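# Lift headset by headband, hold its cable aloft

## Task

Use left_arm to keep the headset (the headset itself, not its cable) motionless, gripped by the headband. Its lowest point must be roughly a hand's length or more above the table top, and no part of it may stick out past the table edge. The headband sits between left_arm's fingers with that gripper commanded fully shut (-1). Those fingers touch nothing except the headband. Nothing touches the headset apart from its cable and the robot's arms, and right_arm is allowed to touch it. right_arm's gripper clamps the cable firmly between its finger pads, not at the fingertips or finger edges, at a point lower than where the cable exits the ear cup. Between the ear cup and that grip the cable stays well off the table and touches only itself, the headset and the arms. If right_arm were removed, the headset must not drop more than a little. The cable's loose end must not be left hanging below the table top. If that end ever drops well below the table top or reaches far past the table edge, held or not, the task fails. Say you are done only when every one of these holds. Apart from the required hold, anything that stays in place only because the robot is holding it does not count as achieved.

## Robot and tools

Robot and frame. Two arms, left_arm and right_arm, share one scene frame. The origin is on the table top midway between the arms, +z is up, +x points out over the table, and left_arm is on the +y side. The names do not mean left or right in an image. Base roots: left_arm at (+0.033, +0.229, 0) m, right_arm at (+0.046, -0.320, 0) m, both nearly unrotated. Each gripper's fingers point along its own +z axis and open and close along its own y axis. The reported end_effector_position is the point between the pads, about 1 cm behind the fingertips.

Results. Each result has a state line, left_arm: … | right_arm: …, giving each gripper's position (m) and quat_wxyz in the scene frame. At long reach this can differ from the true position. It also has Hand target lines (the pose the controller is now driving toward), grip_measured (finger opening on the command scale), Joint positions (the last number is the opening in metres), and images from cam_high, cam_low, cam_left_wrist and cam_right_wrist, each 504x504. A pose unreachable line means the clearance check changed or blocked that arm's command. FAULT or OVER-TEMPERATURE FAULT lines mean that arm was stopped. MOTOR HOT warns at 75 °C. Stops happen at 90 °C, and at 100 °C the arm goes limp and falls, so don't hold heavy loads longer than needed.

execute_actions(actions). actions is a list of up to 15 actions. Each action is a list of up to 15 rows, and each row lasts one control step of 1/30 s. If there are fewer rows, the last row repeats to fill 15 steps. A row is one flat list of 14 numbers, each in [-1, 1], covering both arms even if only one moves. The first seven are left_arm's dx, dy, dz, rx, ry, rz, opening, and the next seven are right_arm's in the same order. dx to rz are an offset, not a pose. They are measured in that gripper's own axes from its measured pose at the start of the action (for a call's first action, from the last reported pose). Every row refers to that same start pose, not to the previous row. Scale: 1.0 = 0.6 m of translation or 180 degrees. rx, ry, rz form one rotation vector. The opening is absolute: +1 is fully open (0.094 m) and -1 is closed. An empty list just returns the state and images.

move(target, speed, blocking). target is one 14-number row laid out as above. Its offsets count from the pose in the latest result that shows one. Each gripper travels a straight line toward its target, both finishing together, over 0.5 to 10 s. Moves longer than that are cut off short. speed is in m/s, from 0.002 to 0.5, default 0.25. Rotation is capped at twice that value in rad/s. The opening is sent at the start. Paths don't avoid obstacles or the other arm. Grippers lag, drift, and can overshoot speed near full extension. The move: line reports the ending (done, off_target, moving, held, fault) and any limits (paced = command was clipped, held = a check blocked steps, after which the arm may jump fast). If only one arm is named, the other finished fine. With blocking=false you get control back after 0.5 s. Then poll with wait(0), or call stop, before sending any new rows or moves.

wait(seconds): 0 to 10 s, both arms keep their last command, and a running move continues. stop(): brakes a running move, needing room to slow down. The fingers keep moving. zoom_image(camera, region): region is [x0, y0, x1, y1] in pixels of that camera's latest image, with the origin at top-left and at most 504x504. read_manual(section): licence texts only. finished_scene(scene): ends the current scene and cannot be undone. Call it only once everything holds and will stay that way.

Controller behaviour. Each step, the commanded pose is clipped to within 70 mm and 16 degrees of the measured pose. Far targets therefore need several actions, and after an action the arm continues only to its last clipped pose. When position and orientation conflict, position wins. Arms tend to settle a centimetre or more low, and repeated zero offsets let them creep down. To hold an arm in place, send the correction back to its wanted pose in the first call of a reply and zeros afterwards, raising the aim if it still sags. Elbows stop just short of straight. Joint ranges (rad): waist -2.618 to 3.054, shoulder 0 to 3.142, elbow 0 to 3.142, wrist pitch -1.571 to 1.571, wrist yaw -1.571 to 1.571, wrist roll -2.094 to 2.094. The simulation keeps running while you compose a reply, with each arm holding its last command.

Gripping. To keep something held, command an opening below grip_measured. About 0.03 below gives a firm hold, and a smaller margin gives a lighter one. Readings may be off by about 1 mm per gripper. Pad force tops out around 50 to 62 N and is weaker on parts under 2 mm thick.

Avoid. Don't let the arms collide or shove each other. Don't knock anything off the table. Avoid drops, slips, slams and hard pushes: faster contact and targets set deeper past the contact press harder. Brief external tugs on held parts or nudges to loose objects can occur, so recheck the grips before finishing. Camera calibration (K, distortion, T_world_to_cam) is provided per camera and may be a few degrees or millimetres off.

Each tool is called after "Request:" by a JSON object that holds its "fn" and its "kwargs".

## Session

Request:
{"fn": "execute_actions", "kwargs": {"actions": []}}

Scene clock: 0.00 s.
left_arm: end_effector_position=(+0.3194, -0.0824, +0.2795) grip_measured=-0.787 end_effector_quat_wxyz=(+0.256, +0.222, +0.929, -0.150) | right_arm: end_effector_position=(+0.4448, -0.5228, +0.3931) grip_measured=+1.000 end_effector_quat_wxyz=(+0.701, +0.320, +0.616, -0.164)
Joint positions: left_arm=[-0.85   1.696  1.88  -1.154 -0.048 -0.366  0.01 ] | right_arm=[-0.324  1.321  1.118  0.242  0.386  0.234  0.094]
Joint velocities: left_arm=[ 0.012 -0.017 -0.007 -0.037  0.007 -0.037 -0.002] | right_arm=[ 0.002 -0.017 -0.012 -0.022  0.037 -0.022  0.   ]
Motor temperatures (°C, as the motors report them): left_arm=[24 24 25 24 23 21] | right_arm=[22 24 23 26 22 22]
Hand target (left_arm): +0.323, -0.090, +0.294; +0.276, +0.216, +0.920, -0.177
Hand target (right_arm): +0.441, -0.521, +0.411; +0.717, +0.318, +0.599, -0.162
camera_calibration (this result's frames):
cam_left_wrist: T_world_to_cam=[[-0.652848, -0.750739, 0.100897, 0.109069], [-0.755191, 0.655436, -0.00955384, 0.334858], [-0.0589589, -0.0824335, -0.994851, 0.403845], [0, 0, 0, 1]] pos_world=[0.347897, -0.104306, 0.39396]
cam_right_wrist: T_world_to_cam=[[-0.65287, -0.752491, 0.0867027, -0.139887], [-0.569719, 0.412386, -0.710886, 0.772643], [0.49918, -0.513512, -0.697943, -0.111044], [0, 0, 0, 1]] pos_world=[0.404292, -0.480914, 0.483887]

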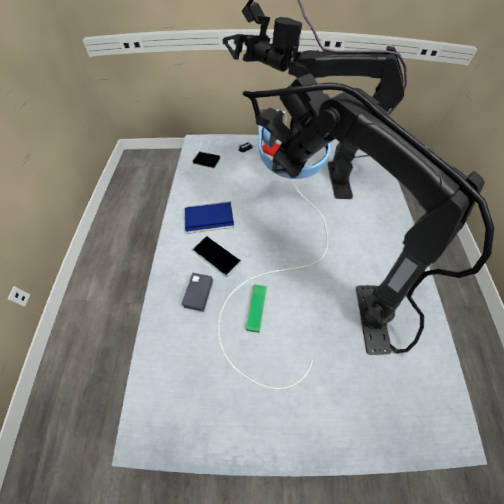

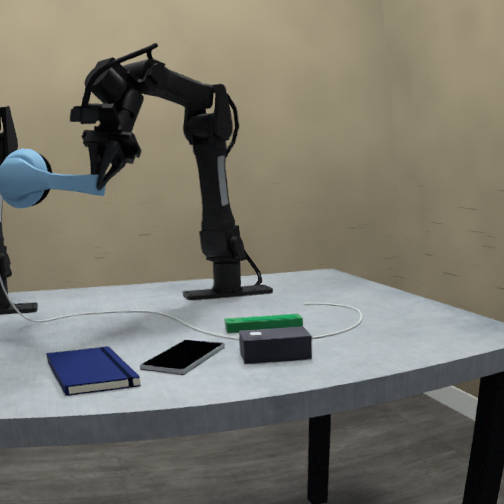

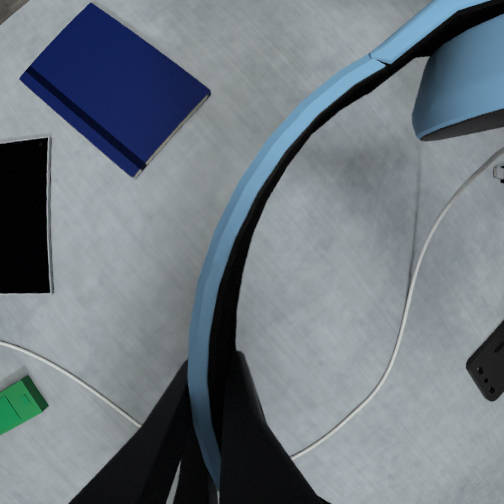

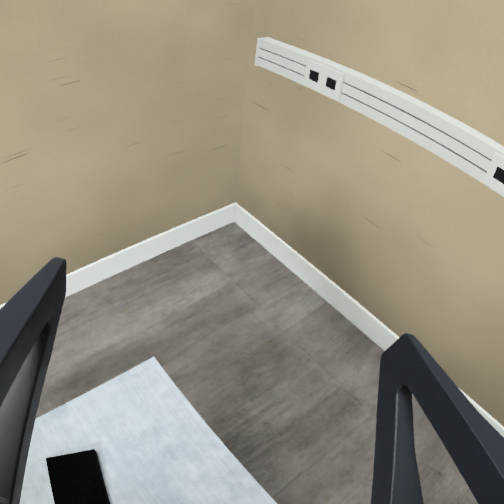

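Request:
{"fn": "zoom_image", "kwargs": {"camera": "cam_high", "region": [200, 80, 400, 280]}}

Region (200, 80, 400, 280) of cam_high's 504x504 image, scaled by 2.520, with more detail than that image has.

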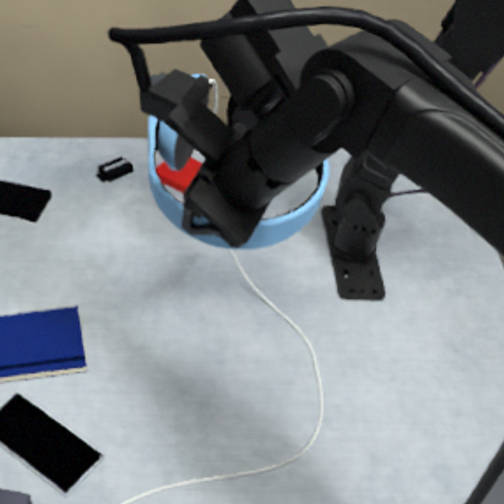

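Request:
{"fn": "move", "kwargs": {"target": [-0.08,0.248,-0.037,0,0,0,-1, 0.483,-0.023,-0.16,-0.72,0,0,1], "speed": 0.15}}

Scene clock: 39.47 s.
left_arm: end_effector_position=(+0.4127, +0.0458, +0.2806) grip_measured=-0.787 end_effector_quat_wxyz=(+0.232, +0.227, +0.939, -0.118) | right_arm: end_effector_position=(+0.4247, -0.4328, +0.1147) grip_measured=+1.000 end_effector_quat_wxyz=(+0.664, -0.310, +0.636, +0.244)
Joint positions: left_arm=[-0.385  1.801  2.06  -1.326  0.159  0.047  0.01 ] | right_arm=[-0.763  2.199  0.824  1.535 -1.567  0.058  0.094]
Joint velocities: left_arm=[-0.002  0.007 -0.002  0.022  0.007  0.051 -0.   ] | right_arm=[-0.007 -0.002 -0.017 -0.022  0.007 -0.081  0.   ]
Motor temperatures (°C, as the motors report them): left_arm=[24 28 27 29 23 21] | right_arm=[22 26 25 29 22 22]
Hand target (left_arm): +0.418, +0.040, +0.301; +0.260, +0.224, +0.928, -0.145
Hand target (right_arm): +0.423, -0.426, +0.112; +0.663, -0.314, +0.634, +0.247
Off the commanded pose (left_arm): 0.022 m, 5 deg.
Off the commanded pose (right_arm): 0.015 m, 45 deg; orientation clipped at the last step of the last action.
joint sent to its limit (right arm) — the command would take joint 5 (wrist yaw) past its lower limit, so that joint was sent only as far as its limit.
move: off_target (left_arm, right_arm); limits=paced
camera_calibration (this result's frames):
cam_left_wrist: T_world_to_cam=[[-0.646263, -0.76041, 0.0642025, 0.274116], [-0.757593, 0.649414, 0.0656796, 0.301409], [-0.0916374, -0.00619307, -0.995773, 0.431227], [0, 0, 0, 1]] pos_world=[0.445013, 0.0153716, 0.392009]
cam_right_wrist: T_world_to_cam=[[0.65187, -0.62955, 0.422767, -0.600576], [-0.294397, -0.723862, -0.623982, -0.0924971], [0.698853, 0.282294, -0.657202, 0.00591719], [0, 0, 0, 1]] pos_world=[0.360131, -0.446718, 0.200076]

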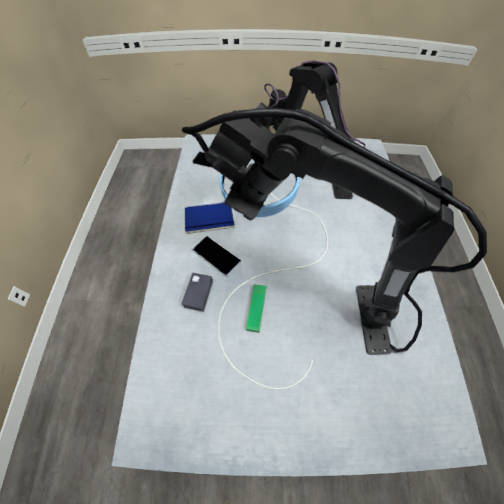

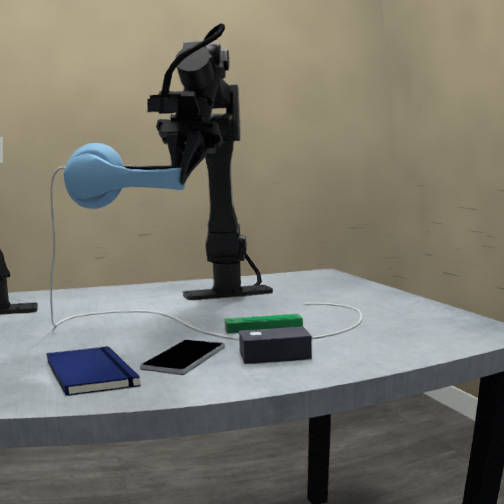

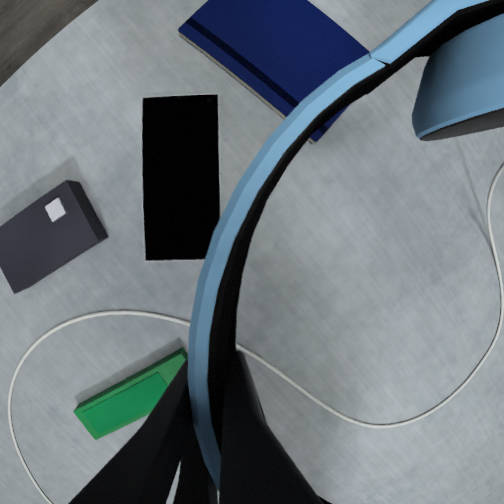

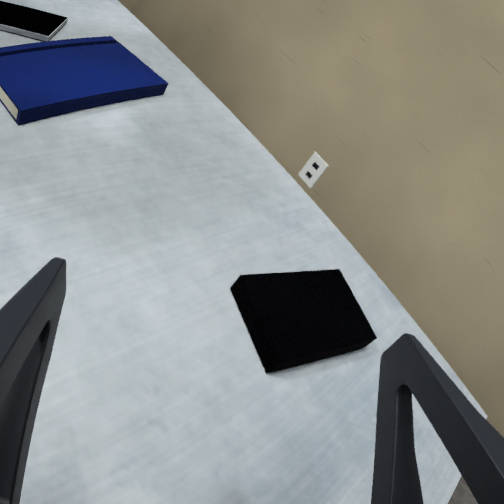

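Request:
{"fn": "move", "kwargs": {"target": [-0.02,0,-0.03,0,0,0,-1, -0.03,0.32,0.107,-0.15,0,0,1]}}

Scene clock: 57.83 s.
left_arm: end_effector_position=(+0.4108, +0.0535, +0.2851) grip_measured=-0.787 end_effector_quat_wxyz=(+0.207, +0.230, +0.946, -0.094) | right_arm: end_effector_position=(+0.3338, -0.2576, +0.1003) grip_measured=+1.000 end_effector_quat_wxyz=(+0.609, -0.395, +0.586, +0.358)
Joint positions: left_arm=[-0.385  1.874  2.213 -1.466  0.122  0.062  0.01 ] | right_arm=[-0.443  1.991  0.32   1.538 -1.567 -0.195  0.094]
Joint velocities: left_arm=[ 0.007  0.002 -0.012 -0.022 -0.007 -0.037  0.   ] | right_arm=[-0.012 -0.002  0.002  0.022  0.022 -0.051  0.   ]
Motor temperatures (°C, as the motors report them): left_arm=[24 28 28 28 23 21] | right_arm=[22 26 24 29 22 22]
Hand target (left_arm): +0.415, +0.048, +0.302; +0.233, +0.228, +0.938, -0.117
Hand target (right_arm): +0.329, -0.253, +0.105; +0.613, -0.406, +0.579, +0.353
Off the commanded pose (left_arm): 0.019 m, 4 deg.
Off the commanded pose (right_arm): 0.014 m, 9 deg.
joint sent to its limit (right arm) — the command would take joint 5 (wrist yaw) past its lower limit, so that joint was sent only as far as its limit.
move: off_target (left_arm, right_arm)
camera_calibration (this result's frames):
cam_left_wrist: T_world_to_cam=[[-0.641478, -0.765796, 0.0454113, 0.28211], [-0.755809, 0.641031, 0.13354, 0.275043], [-0.131374, 0.0513407, -0.990002, 0.447181], [0, 0, 0, 1]] pos_world=[0.447596, 0.0167693, 0.39317]
cam_right_wrist: T_world_to_cam=[[0.831078, -0.399573, 0.386847, -0.421967], [-0.0749111, -0.769659, -0.634045, -0.0854711], [0.551088, 0.497962, -0.669579, 0.116623], [0, 0, 0, 1]] pos_world=[0.280015, -0.292464, 0.187132]

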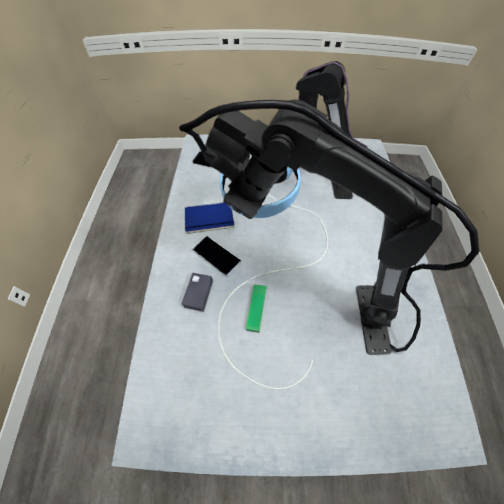

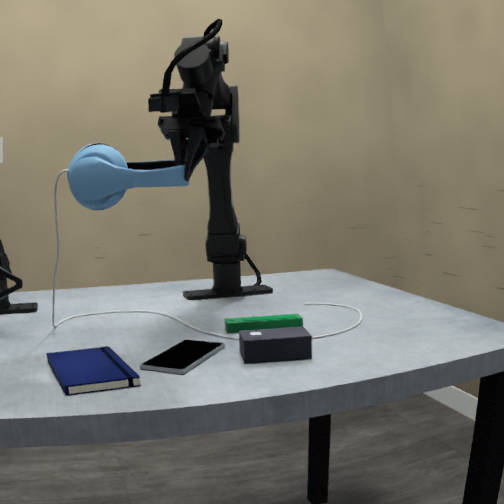

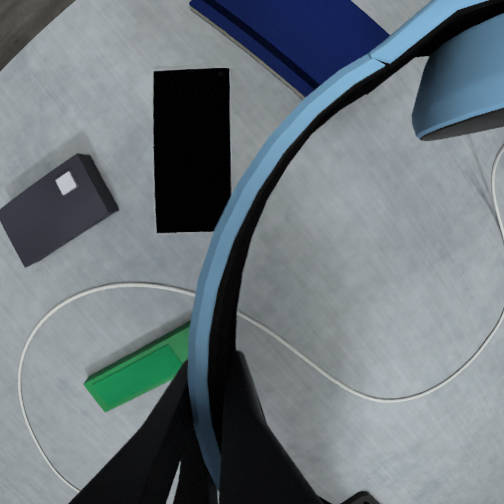

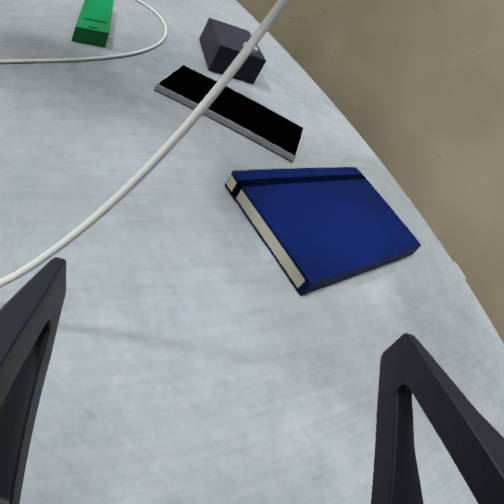

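Request:
{"fn": "move", "kwargs": {"target": [-0.02,0,-0.03,0,0,0,-1, -0.01,0.07,0.17,0,0,0,1], "speed": 0.15}}

Scene clock: 68.13 s.
left_arm: end_effector_position=(+0.4146, +0.0586, +0.2938) grip_measured=-0.787 end_effector_quat_wxyz=(+0.203, +0.231, +0.949, -0.076) | right_arm: end_effector_position=(+0.3434, -0.1519, +0.0920) grip_measured=+1.000 end_effector_quat_wxyz=(+0.588, -0.409, +0.604, +0.350)
Joint positions: left_arm=[-0.385  1.94   2.359 -1.561  0.088  0.072  0.01 ] | right_arm=[ 0.026  1.955  0.276  1.538 -1.102 -0.185  0.094]
Joint velocities: left_arm=[ 0.007 -0.027  0.022 -0.095 -0.11  -0.007 -0.   ] | right_arm=[-0.007 -0.007  0.002  0.037  0.066 -0.051  0.   ]
Motor temperatures (°C, as the motors report them): left_arm=[24 29 28 28 23 21] | right_arm=[22 26 24 29 22 22]
Hand target (left_arm): +0.414, +0.054, +0.306; +0.217, +0.229, +0.944, -0.096
Hand target (right_arm): +0.339, -0.150, +0.098; +0.592, -0.410, +0.599, +0.349
Off the commanded pose (left_arm): 0.014 m, 2 deg.
Off the commanded pose (right_arm): 0.013 m, 4 deg.
joint sent to its limit (left arm) — the command would take joint 4 (wrist pitch) past its lower limit, so that joint was sent only as far as its limit.
joint sent to its limit (right arm) — the command would take joint 4 (wrist pitch) past its upper limit, so that joint was sent only as far as its limit.
move: off_target (left_arm, right_arm)
camera_calibration (this result's frames):
cam_left_wrist: T_world_to_cam=[[-0.637132, -0.770598, 0.0155443, 0.295308], [-0.759571, 0.631182, 0.157041, 0.268709], [-0.130827, 0.088249, -0.98747, 0.452916], [0, 0, 0, 1]] pos_world=[0.451507, 0.0179899, 0.400452]
cam_right_wrist: T_world_to_cam=[[0.84534, -0.371471, 0.383941, -0.38483], [-0.0867029, -0.80455, -0.587521, -0.0141699], [0.527147, 0.463366, -0.712326, 0.0599606], [0, 0, 0, 1]] pos_world=[0.292475, -0.182137, 0.182138]

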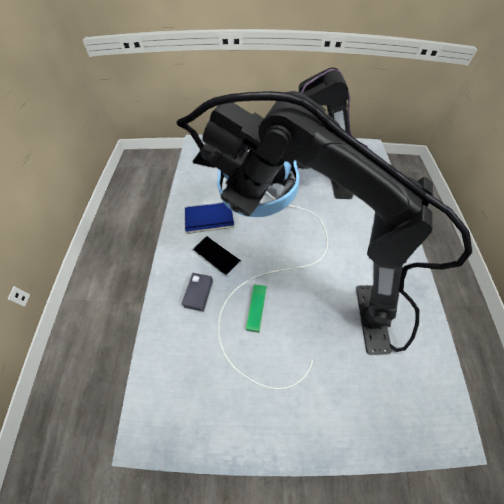

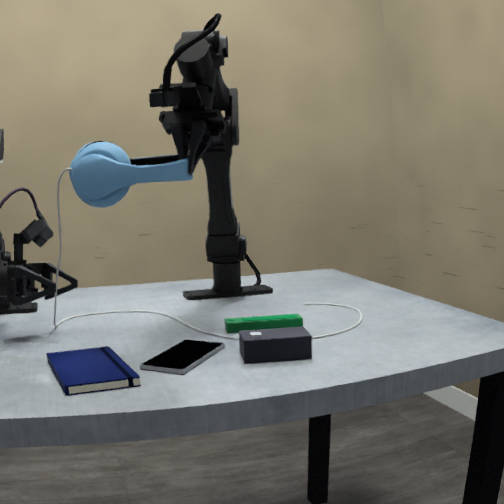

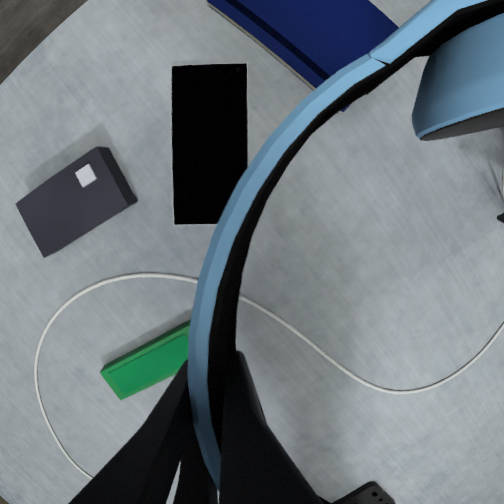

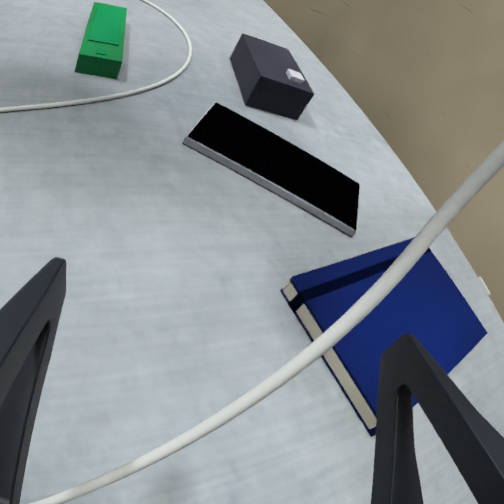

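Request:
{"fn": "move", "kwargs": {"target": [-0.01,0,-0.015,0,0,0,-1, -0.01,0,0.015,0,0,0.2,1], "speed": 0.1}}

Scene clock: 78.40 s.
left_arm: end_effector_position=(+0.4169, +0.0639, +0.2934) grip_measured=-0.787 end_effector_quat_wxyz=(+0.206, +0.231, +0.949, -0.059) | right_arm: end_effector_position=(+0.3431, -0.1465, +0.0869) grip_measured=+1.000 end_effector_quat_wxyz=(+0.441, -0.195, +0.709, +0.514)
Joint positions: left_arm=[-0.385  1.94   2.359 -1.561  0.055  0.08   0.01 ] | right_arm=[ 0.051  1.955  0.276  1.51  -1.072  0.443  0.094]
Joint velocities: left_arm=[ 0.002  0.007  0.002 -0.007  0.037  0.022  0.   ] | right_arm=[-0.007 -0.002 -0.002 -0.022 -0.007  0.007  0.   ]
Motor temperatures (°C, as the motors report them): left_arm=[24 29 28 28 23 21] | right_arm=[22 26 24 29 22 22]
Hand target (left_arm): +0.416, +0.059, +0.304; +0.218, +0.230, +0.945, -0.078
Hand target (right_arm): +0.347, -0.143, +0.097; +0.451, -0.203, +0.701, +0.514
Off the commanded pose (left_arm): 0.012 m, 2 deg.
Off the commanded pose (right_arm): 0.012 m, 2 deg.
joint sent to its limit (left arm) — the command would take joint 4 (wrist pitch) past its lower limit, so that joint was sent only as far as its limit.
move: off_target (left_arm, right_arm)
camera_calibration (this result's frames):
cam_left_wrist: T_world_to_cam=[[-0.631954, -0.774838, -0.0161334, 0.308336], [-0.765854, 0.621166, 0.166196, 0.267763], [-0.118754, 0.117384, -0.985961, 0.445039], [0, 0, 0, 1]] pos_world=[0.452772, 0.0203442, 0.399264]
cam_right_wrist: T_world_to_cam=[[0.865141, -0.432821, -0.253372, -0.341015], [-0.491076, -0.628449, -0.603238, 0.153047], [0.101863, 0.646311, -0.756245, 0.230568], [0, 0, 0, 1]] pos_world=[0.346698, -0.200435, 0.180286]

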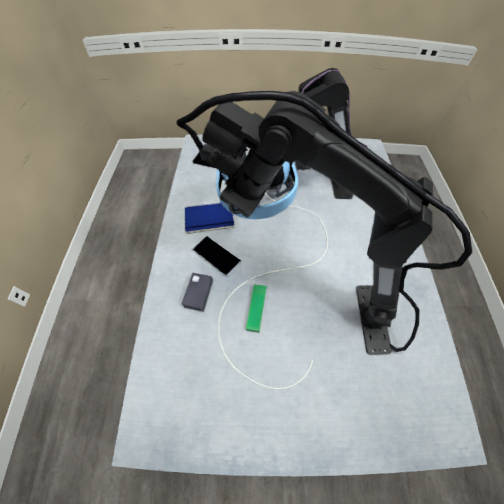

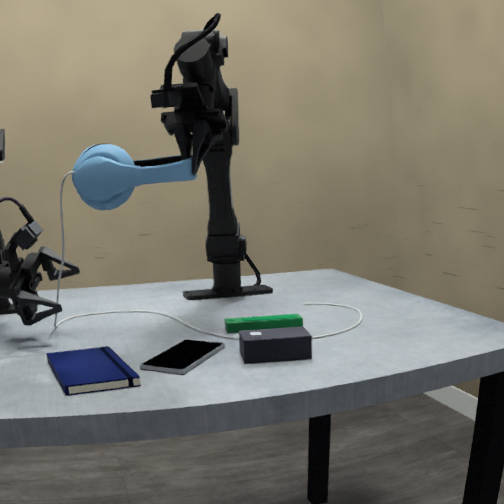

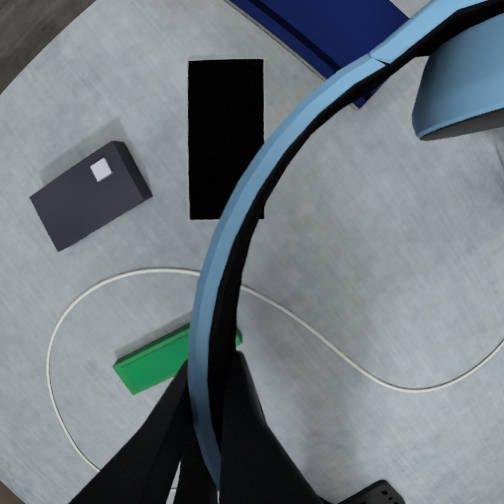

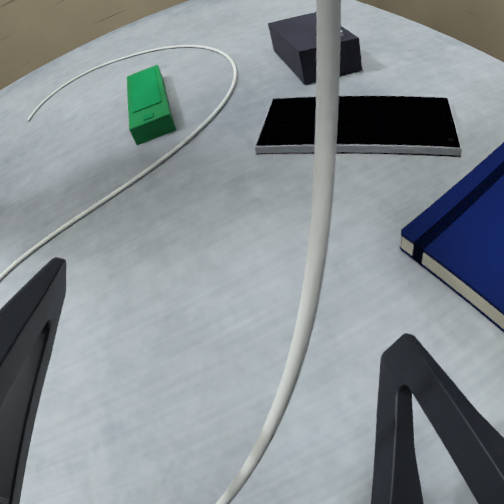

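Request:
{"fn": "move", "kwargs": {"target": [0,0,0,0,0,0,-1, -0.02,0.005,0.02,0,0,0,0.2], "speed": 0.1}}

Request:
{"fn": "move", "kwargs": {"target": [0,0,0,0,0,0,-1, -0.01,0.005,0,0,0,0,-1]}}

Scene clock: 84.57 s.
left_arm: end_effector_position=(+0.4191, +0.0689, +0.2932) grip_measured=-0.787 end_effector_quat_wxyz=(+0.208, +0.232, +0.949, -0.043) | right_arm: end_effector_position=(+0.3420, -0.1407, +0.0833) grip_measured=+0.203 end_effector_quat_wxyz=(+0.423, -0.181, +0.722, +0.516)
Joint positions: left_arm=[-0.385  1.94   2.359 -1.561  0.024  0.088  0.01 ] | right_arm=[ 0.08   1.923  0.276  1.433 -1.039  0.452  0.057]
Joint velocities: left_arm=[ 0.007  0.012 -0.007  0.066 -0.051  0.081  0.002] | right_arm=[-0.012 -0.002 -0.007  0.022 -0.022 -0.051  0.   ]
Motor temperatures (°C, as the motors report them): left_arm=[24 29 28 27 23 21] | right_arm=[22 27 24 29 22 22]
Hand target (left_arm): +0.417, +0.064, +0.293; +0.206, +0.231, +0.949, -0.059
Hand target (right_arm): +0.351, -0.137, +0.098; +0.442, -0.195, +0.709, +0.514
Off the commanded pose (left_arm): 0.005 m, 2 deg.
Off the commanded pose (right_arm): 0.018 m, 3 deg.
move: off_target (right_arm)
camera_calibration (this result's frames):
cam_left_wrist: T_world_to_cam=[[-0.627401, -0.77734, -0.04595, 0.320561], [-0.771221, 0.612138, 0.174659, 0.26671], [-0.107642, 0.145019, -0.983556, 0.437245], [0, 0, 0, 1]] pos_world=[0.453879, 0.0225124, 0.398201]
cam_right_wrist: T_world_to_cam=[[0.848773, -0.438473, -0.295509, -0.330186], [-0.524695, -0.6293, -0.573304, 0.162881], [0.0654144, 0.641657, -0.764197, 0.236645], [0, 0, 0, 1]] pos_world=[0.350236, -0.194121, 0.176651]

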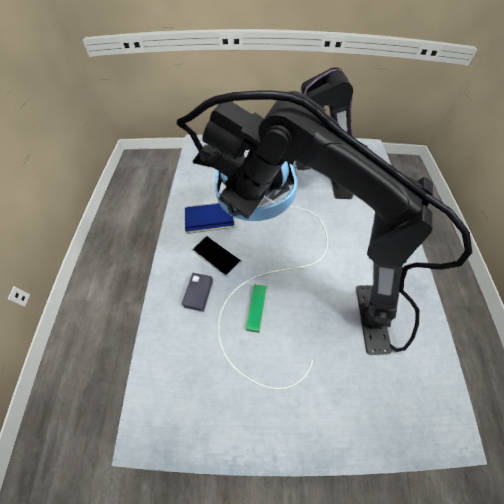

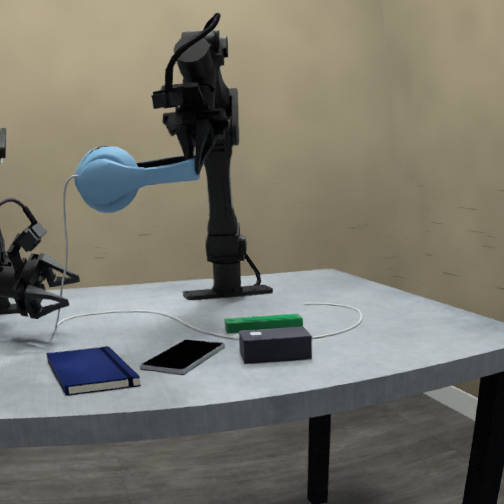

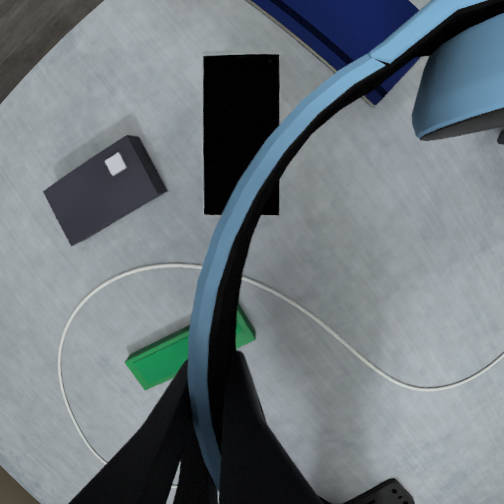

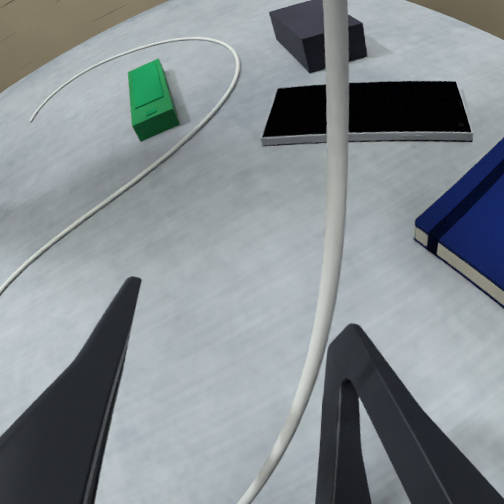

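Scene clock: 85.27 s.
left_arm: end_effector_position=(+0.4210, +0.0736, +0.2932) grip_measured=-0.787 end_effector_quat_wxyz=(+0.210, +0.233, +0.949, -0.029) | right_arm: end_effector_position=(+0.3413, -0.1407, +0.0821) grip_measured=-0.945 end_effector_quat_wxyz=(+0.416, -0.176, +0.727, +0.518)
Joint positions: left_arm=[-0.385  1.94   2.359 -1.561 -0.004  0.096  0.01 ] | right_arm=[ 0.08   1.907  0.276  1.395 -1.039  0.452  0.003]
Joint velocities: left_arm=[ 0.007  0.007  0.002  0.037 -0.066  0.007 -0.   ] | right_arm=[ 0.007  0.002 -0.002 -0.066 -0.007  0.007 -0.001]
Motor temperatures (°C, as the motors report them): left_arm=[24 29 28 27 23 21] | right_arm=[22 27 24 29 22 22]
Hand target (left_arm): +0.419, +0.069, +0.293; +0.208, +0.232, +0.949, -0.043
Hand target (right_arm): +0.343, -0.140, +0.090; +0.424, -0.181, +0.722, +0.517
Off the commanded pose (left_arm): 0.005 m, 2 deg.
Off the commanded pose (right_arm): 0.008 m, 1 deg.
move: done
camera_calibration (this result's frames):
cam_left_wrist: T_world_to_cam=[[-0.623296, -0.778505, -0.0737107, 0.331873], [-0.775879, 0.603917, 0.182471, 0.265623], [-0.0975396, 0.170924, -0.980444, 0.429658], [0, 0, 0, 1]] pos_world=[0.454855, 0.0245115, 0.39725]
cam_right_wrist: T_world_to_cam=[[0.842298, -0.439001, -0.312751, -0.326358], [-0.53677, -0.630284, -0.56091, 0.164727], [0.0491177, 0.640329, -0.766529, 0.241401], [0, 0, 0, 1]] pos_world=[0.351453, -0.194022, 0.175369]

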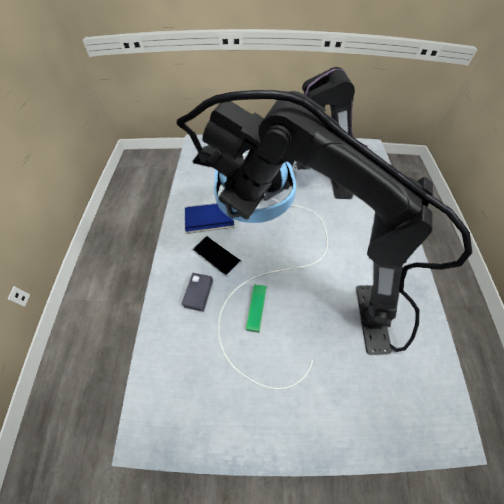

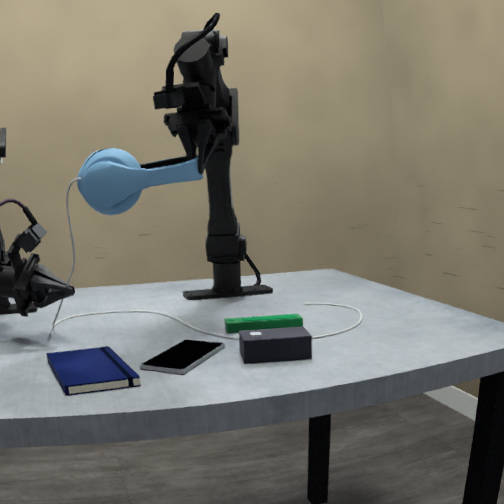

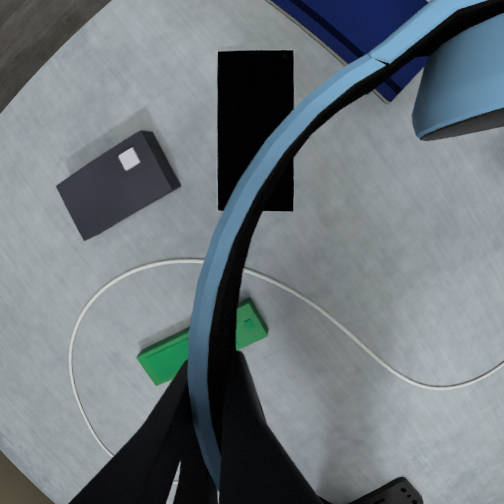

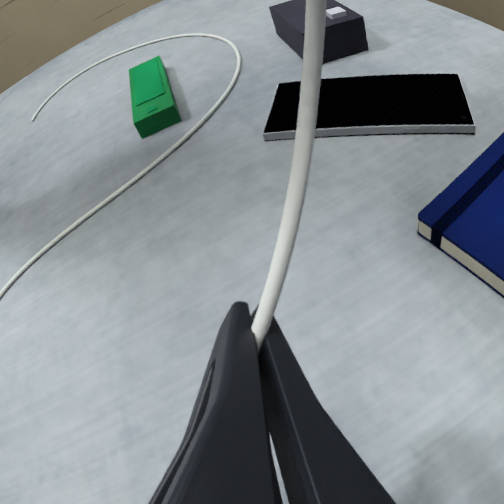

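Request:
{"fn": "move", "kwargs": {"target": [0,0,0,0,0,0,-1, -0.01,0.005,0.025,0,0,0,0.0], "speed": 0.1}}

Request:
{"fn": "move", "kwargs": {"target": [0,0,0,0,0,0,-1, -0.01,0.005,0,0,0,0,-1]}}

Scene clock: 92.40 s.
left_arm: end_effector_position=(+0.4228, +0.0781, +0.2933) grip_measured=-0.787 end_effector_quat_wxyz=(+0.212, +0.234, +0.949, -0.015) | right_arm: end_effector_position=(+0.3395, -0.1315, +0.0762) grip_measured=-0.003 end_effector_quat_wxyz=(+0.402, -0.167, +0.737, +0.517)
Joint positions: left_arm=[-0.385  1.94   2.359 -1.561 -0.031  0.105  0.01 ] | right_arm=[ 0.125  1.907  0.276  1.369 -0.991  0.467  0.047]
Joint velocities: left_arm=[-0.007 -0.017  0.022  0.051 -0.051  0.007  0.   ] | right_arm=[-0.002 -0.007  0.007 -0.037  0.051 -0.037  0.   ]
Motor temperatures (°C, as the motors report them): left_arm=[24 29 27 27 23 21] | right_arm=[22 27 24 29 22 22]
Hand target (left_arm): +0.421, +0.074, +0.293; +0.210, +0.233, +0.949, -0.029
Hand target (right_arm): +0.348, -0.128, +0.087; +0.416, -0.177, +0.727, +0.517
Off the commanded pose (left_arm): 0.005 m, 2 deg.
Off the commanded pose (right_arm): 0.015 m, 2 deg.
move: off_target (right_arm)
camera_calibration (this result's frames):
cam_left_wrist: T_world_to_cam=[[-0.61984, -0.778243, -0.100683, 0.342911], [-0.779795, 0.596488, 0.190058, 0.264297], [-0.0878546, 0.196317, -0.976597, 0.421935], [0, 0, 0, 1]] pos_world=[0.455716, 0.0263849, 0.396354]
cam_right_wrist: T_world_to_cam=[[0.828471, -0.444578, -0.340569, -0.316504], [-0.559582, -0.632768, -0.535231, 0.171779], [0.0224507, 0.633999, -0.773008, 0.23978], [0, 0, 0, 1]] pos_world=[0.352956, -0.184034, 0.169502]

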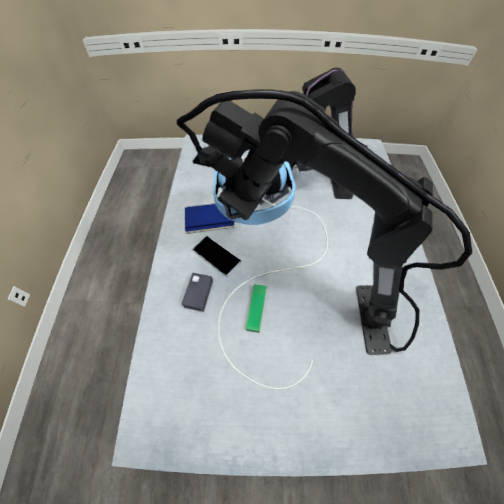

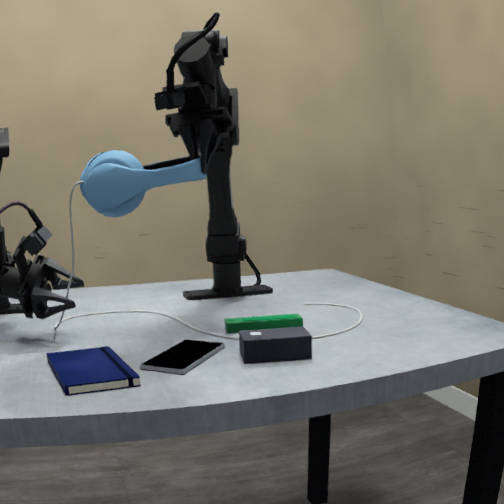

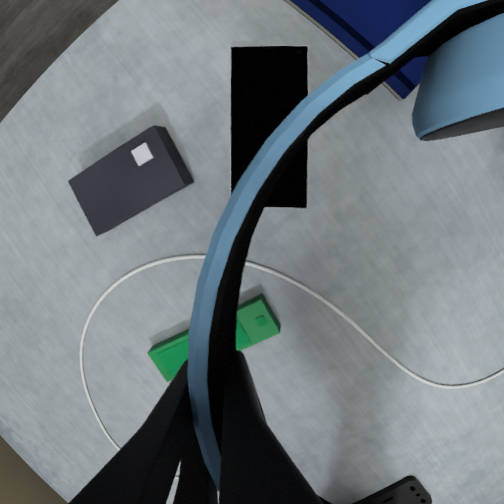

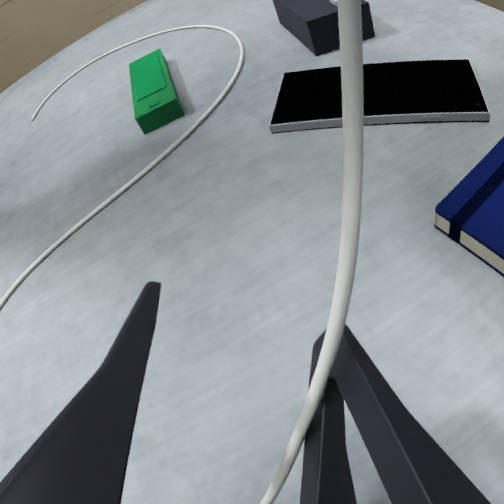

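Scene clock: 93.10 s.
left_arm: end_effector_position=(+0.4244, +0.0823, +0.2934) grip_measured=-0.787 end_effector_quat_wxyz=(+0.214, +0.235, +0.948, -0.002) | right_arm: end_effector_position=(+0.3383, -0.1316, +0.0744) grip_measured=-0.943 end_effector_quat_wxyz=(+0.393, -0.161, +0.742, +0.518)
Joint positions: left_arm=[-0.385  1.94   2.359 -1.561 -0.056  0.113  0.01 ] | right_arm=[ 0.125  1.891  0.276  1.33  -0.991  0.467  0.003]
Joint velocities: left_arm=[-0.012 -0.022 -0.002  0.11   0.007  0.022 -0.001] | right_arm=[ 0.007  0.002 -0.002 -0.037 -0.037 -0.007  0.   ]
Motor temperatures (°C, as the motors report them): left_arm=[24 29 27 27 23 21] | right_arm=[22 27 24 29 22 22]
Hand target (left_arm): +0.423, +0.078, +0.293; +0.212, +0.234, +0.949, -0.015
Hand target (right_arm): +0.341, -0.131, +0.083; +0.402, -0.167, +0.737, +0.517
Off the commanded pose (left_arm): 0.004 m, 2 deg.
Off the commanded pose (right_arm): 0.009 m, 1 deg.
move: done
camera_calibration (this result's frames):
cam_left_wrist: T_world_to_cam=[[-0.616557, -0.777205, -0.125735, 0.353057], [-0.783328, 0.589522, 0.197133, 0.263021], [-0.0790893, 0.220036, -0.97228, 0.414491], [0, 0, 0, 1]] pos_world=[0.456494, 0.0281382, 0.395543]
cam_right_wrist: T_world_to_cam=[[0.820132, -0.445634, -0.358879, -0.312233], [-0.572161, -0.634361, -0.519826, 0.172963], [0.00399277, 0.631662, -0.775233, 0.244552], [0, 0, 0, 1]] pos_world=[0.354058, -0.183894, 0.167442]

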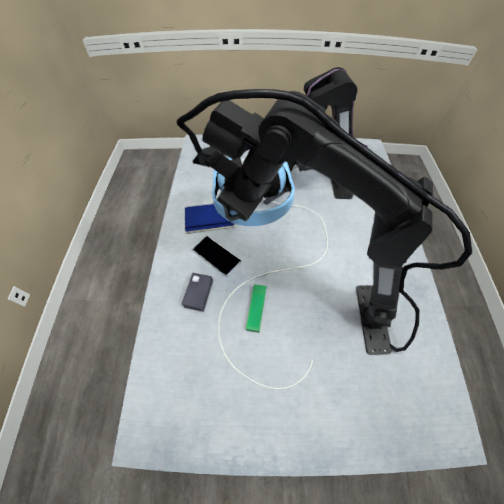

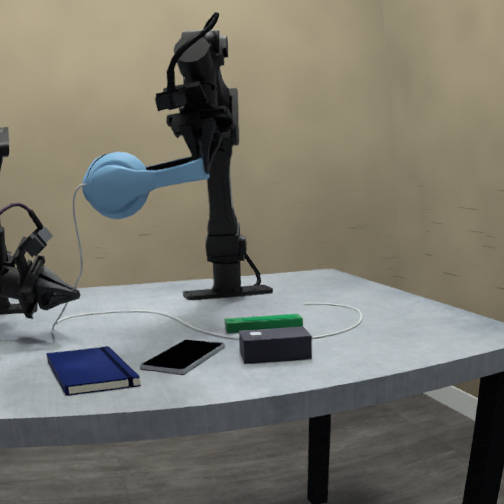

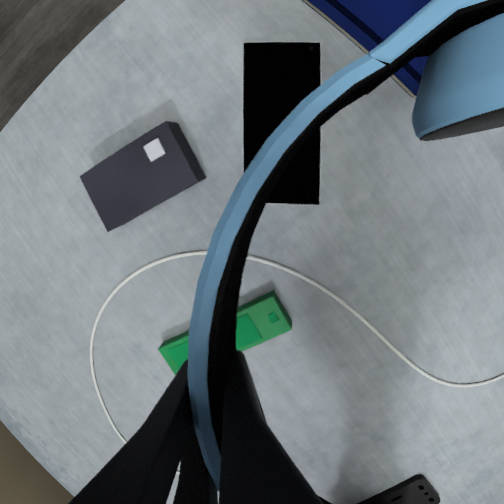

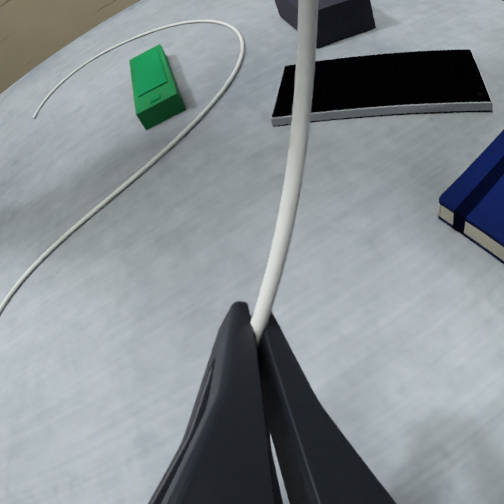

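Lifting the grip a little and checking the cable before finishing.

Request:
{"fn": "move", "kwargs": {"target": [0,0,0,0,0,0,-1, -0.055,0.035,-0.01,0,0,0,-1], "speed": 0.05}}

Request:
{"fn": "zoom_image", "kwargs": {"camera": "cam_low", "region": [0, 140, 220, 360]}}

Request:
{"fn": "zoom_image", "kwargs": {"camera": "cam_right_wrist", "region": [150, 200, 400, 450]}}

Scene clock: 99.33 s.
left_arm: end_effector_position=(+0.4258, +0.0861, +0.2937) grip_measured=-0.787 end_effector_quat_wxyz=(+0.216, +0.237, +0.947, +0.010) | right_arm: end_effector_position=(+0.3307, -0.1326, +0.0942) grip_measured=-0.943 end_effector_quat_wxyz=(+0.368, -0.146, +0.757, +0.520)
Joint positions: left_arm=[-0.385  1.94   2.359 -1.561 -0.079  0.121  0.01 ] | right_arm=[ 0.125  1.66   0.276  1.034 -0.991  0.468  0.003]
Joint velocities: left_arm=[-0.002 -0.012 -0.002 -0.125 -0.007  0.037 -0.   ] | right_arm=[-0.002  0.007 -0.002 -0.066 -0.066 -0.051 -0.   ]
Motor temperatures (°C, as the motors report them): left_arm=[24 29 27 27 23 21] | right_arm=[22 27 24 29 22 22]
Hand target (left_arm): +0.424, +0.082, +0.293; +0.214, +0.235, +0.948, -0.002
Hand target (right_arm): +0.341, -0.134, +0.113; +0.393, -0.161, +0.742, +0.518
Off the commanded pose (left_arm): 0.004 m, 1 deg.
Off the commanded pose (right_arm): 0.023 m, 4 deg.
move: off_target (right_arm)
camera_calibration (this result's frames):
cam_left_wrist: T_world_to_cam=[[-0.613769, -0.775296, -0.149011, 0.362481], [-0.78628, 0.583299, 0.203777, 0.261664], [-0.0710693, 0.242237, -0.967611, 0.407302], [0, 0, 0, 1]] pos_world=[0.457167, 0.0297384, 0.394803]
cam_right_wrist: T_world_to_cam=[[0.794638, -0.448751, -0.408868, -0.286595], [-0.605245, -0.637976, -0.476093, 0.184631], [-0.0472005, 0.625787, -0.778564, 0.276998], [0, 0, 0, 1]] pos_world=[0.352561, -0.184161, 0.186382]

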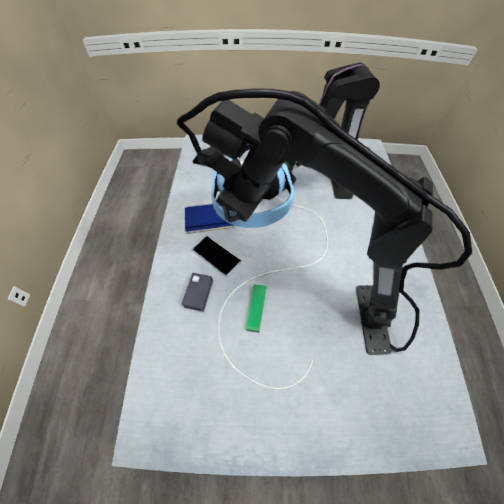

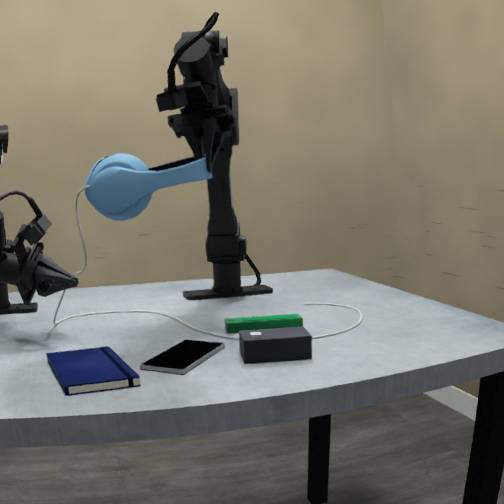

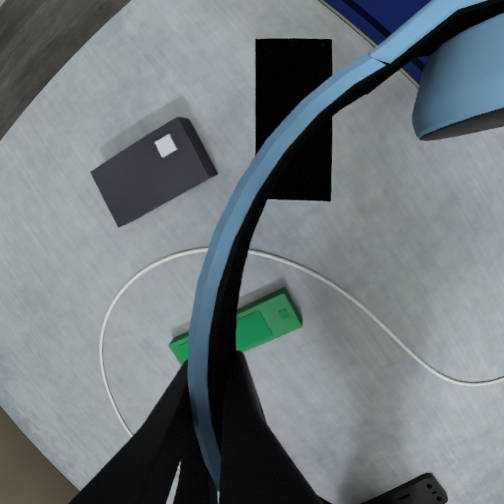

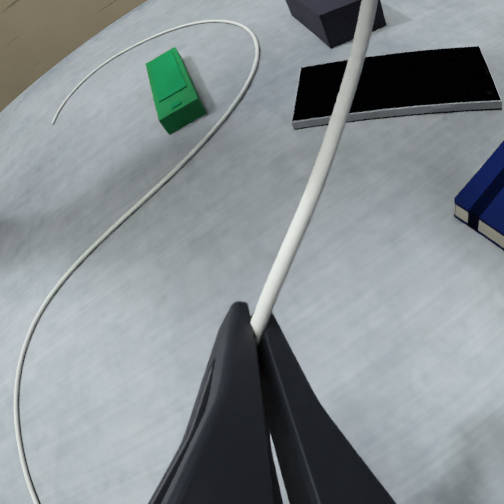

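Region (0, 140, 220, 360) of cam_low's 504x504 image, scaled by 2.291, with more detail than that image has.

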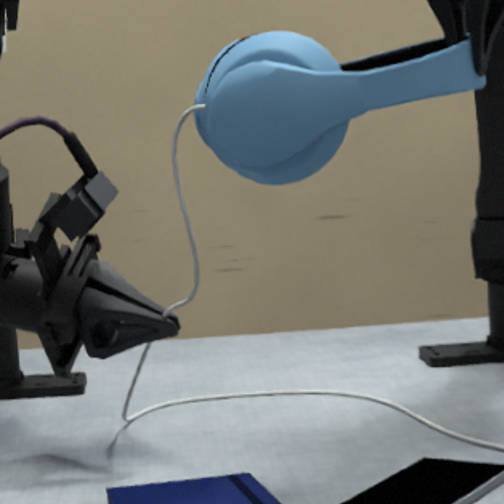

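Region (150, 200, 400, 450) of cam_right_wrist's 504x504 image, scaled by 2.016, with more detail than that image has.

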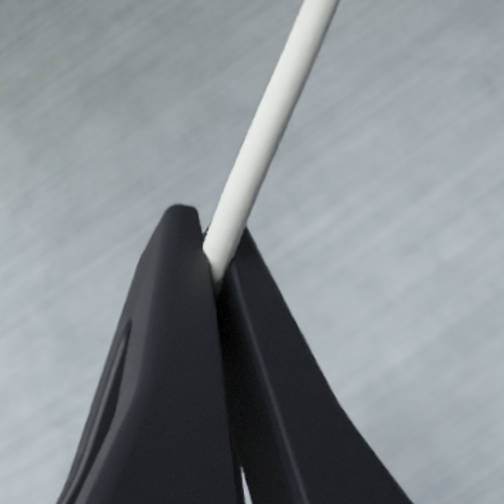

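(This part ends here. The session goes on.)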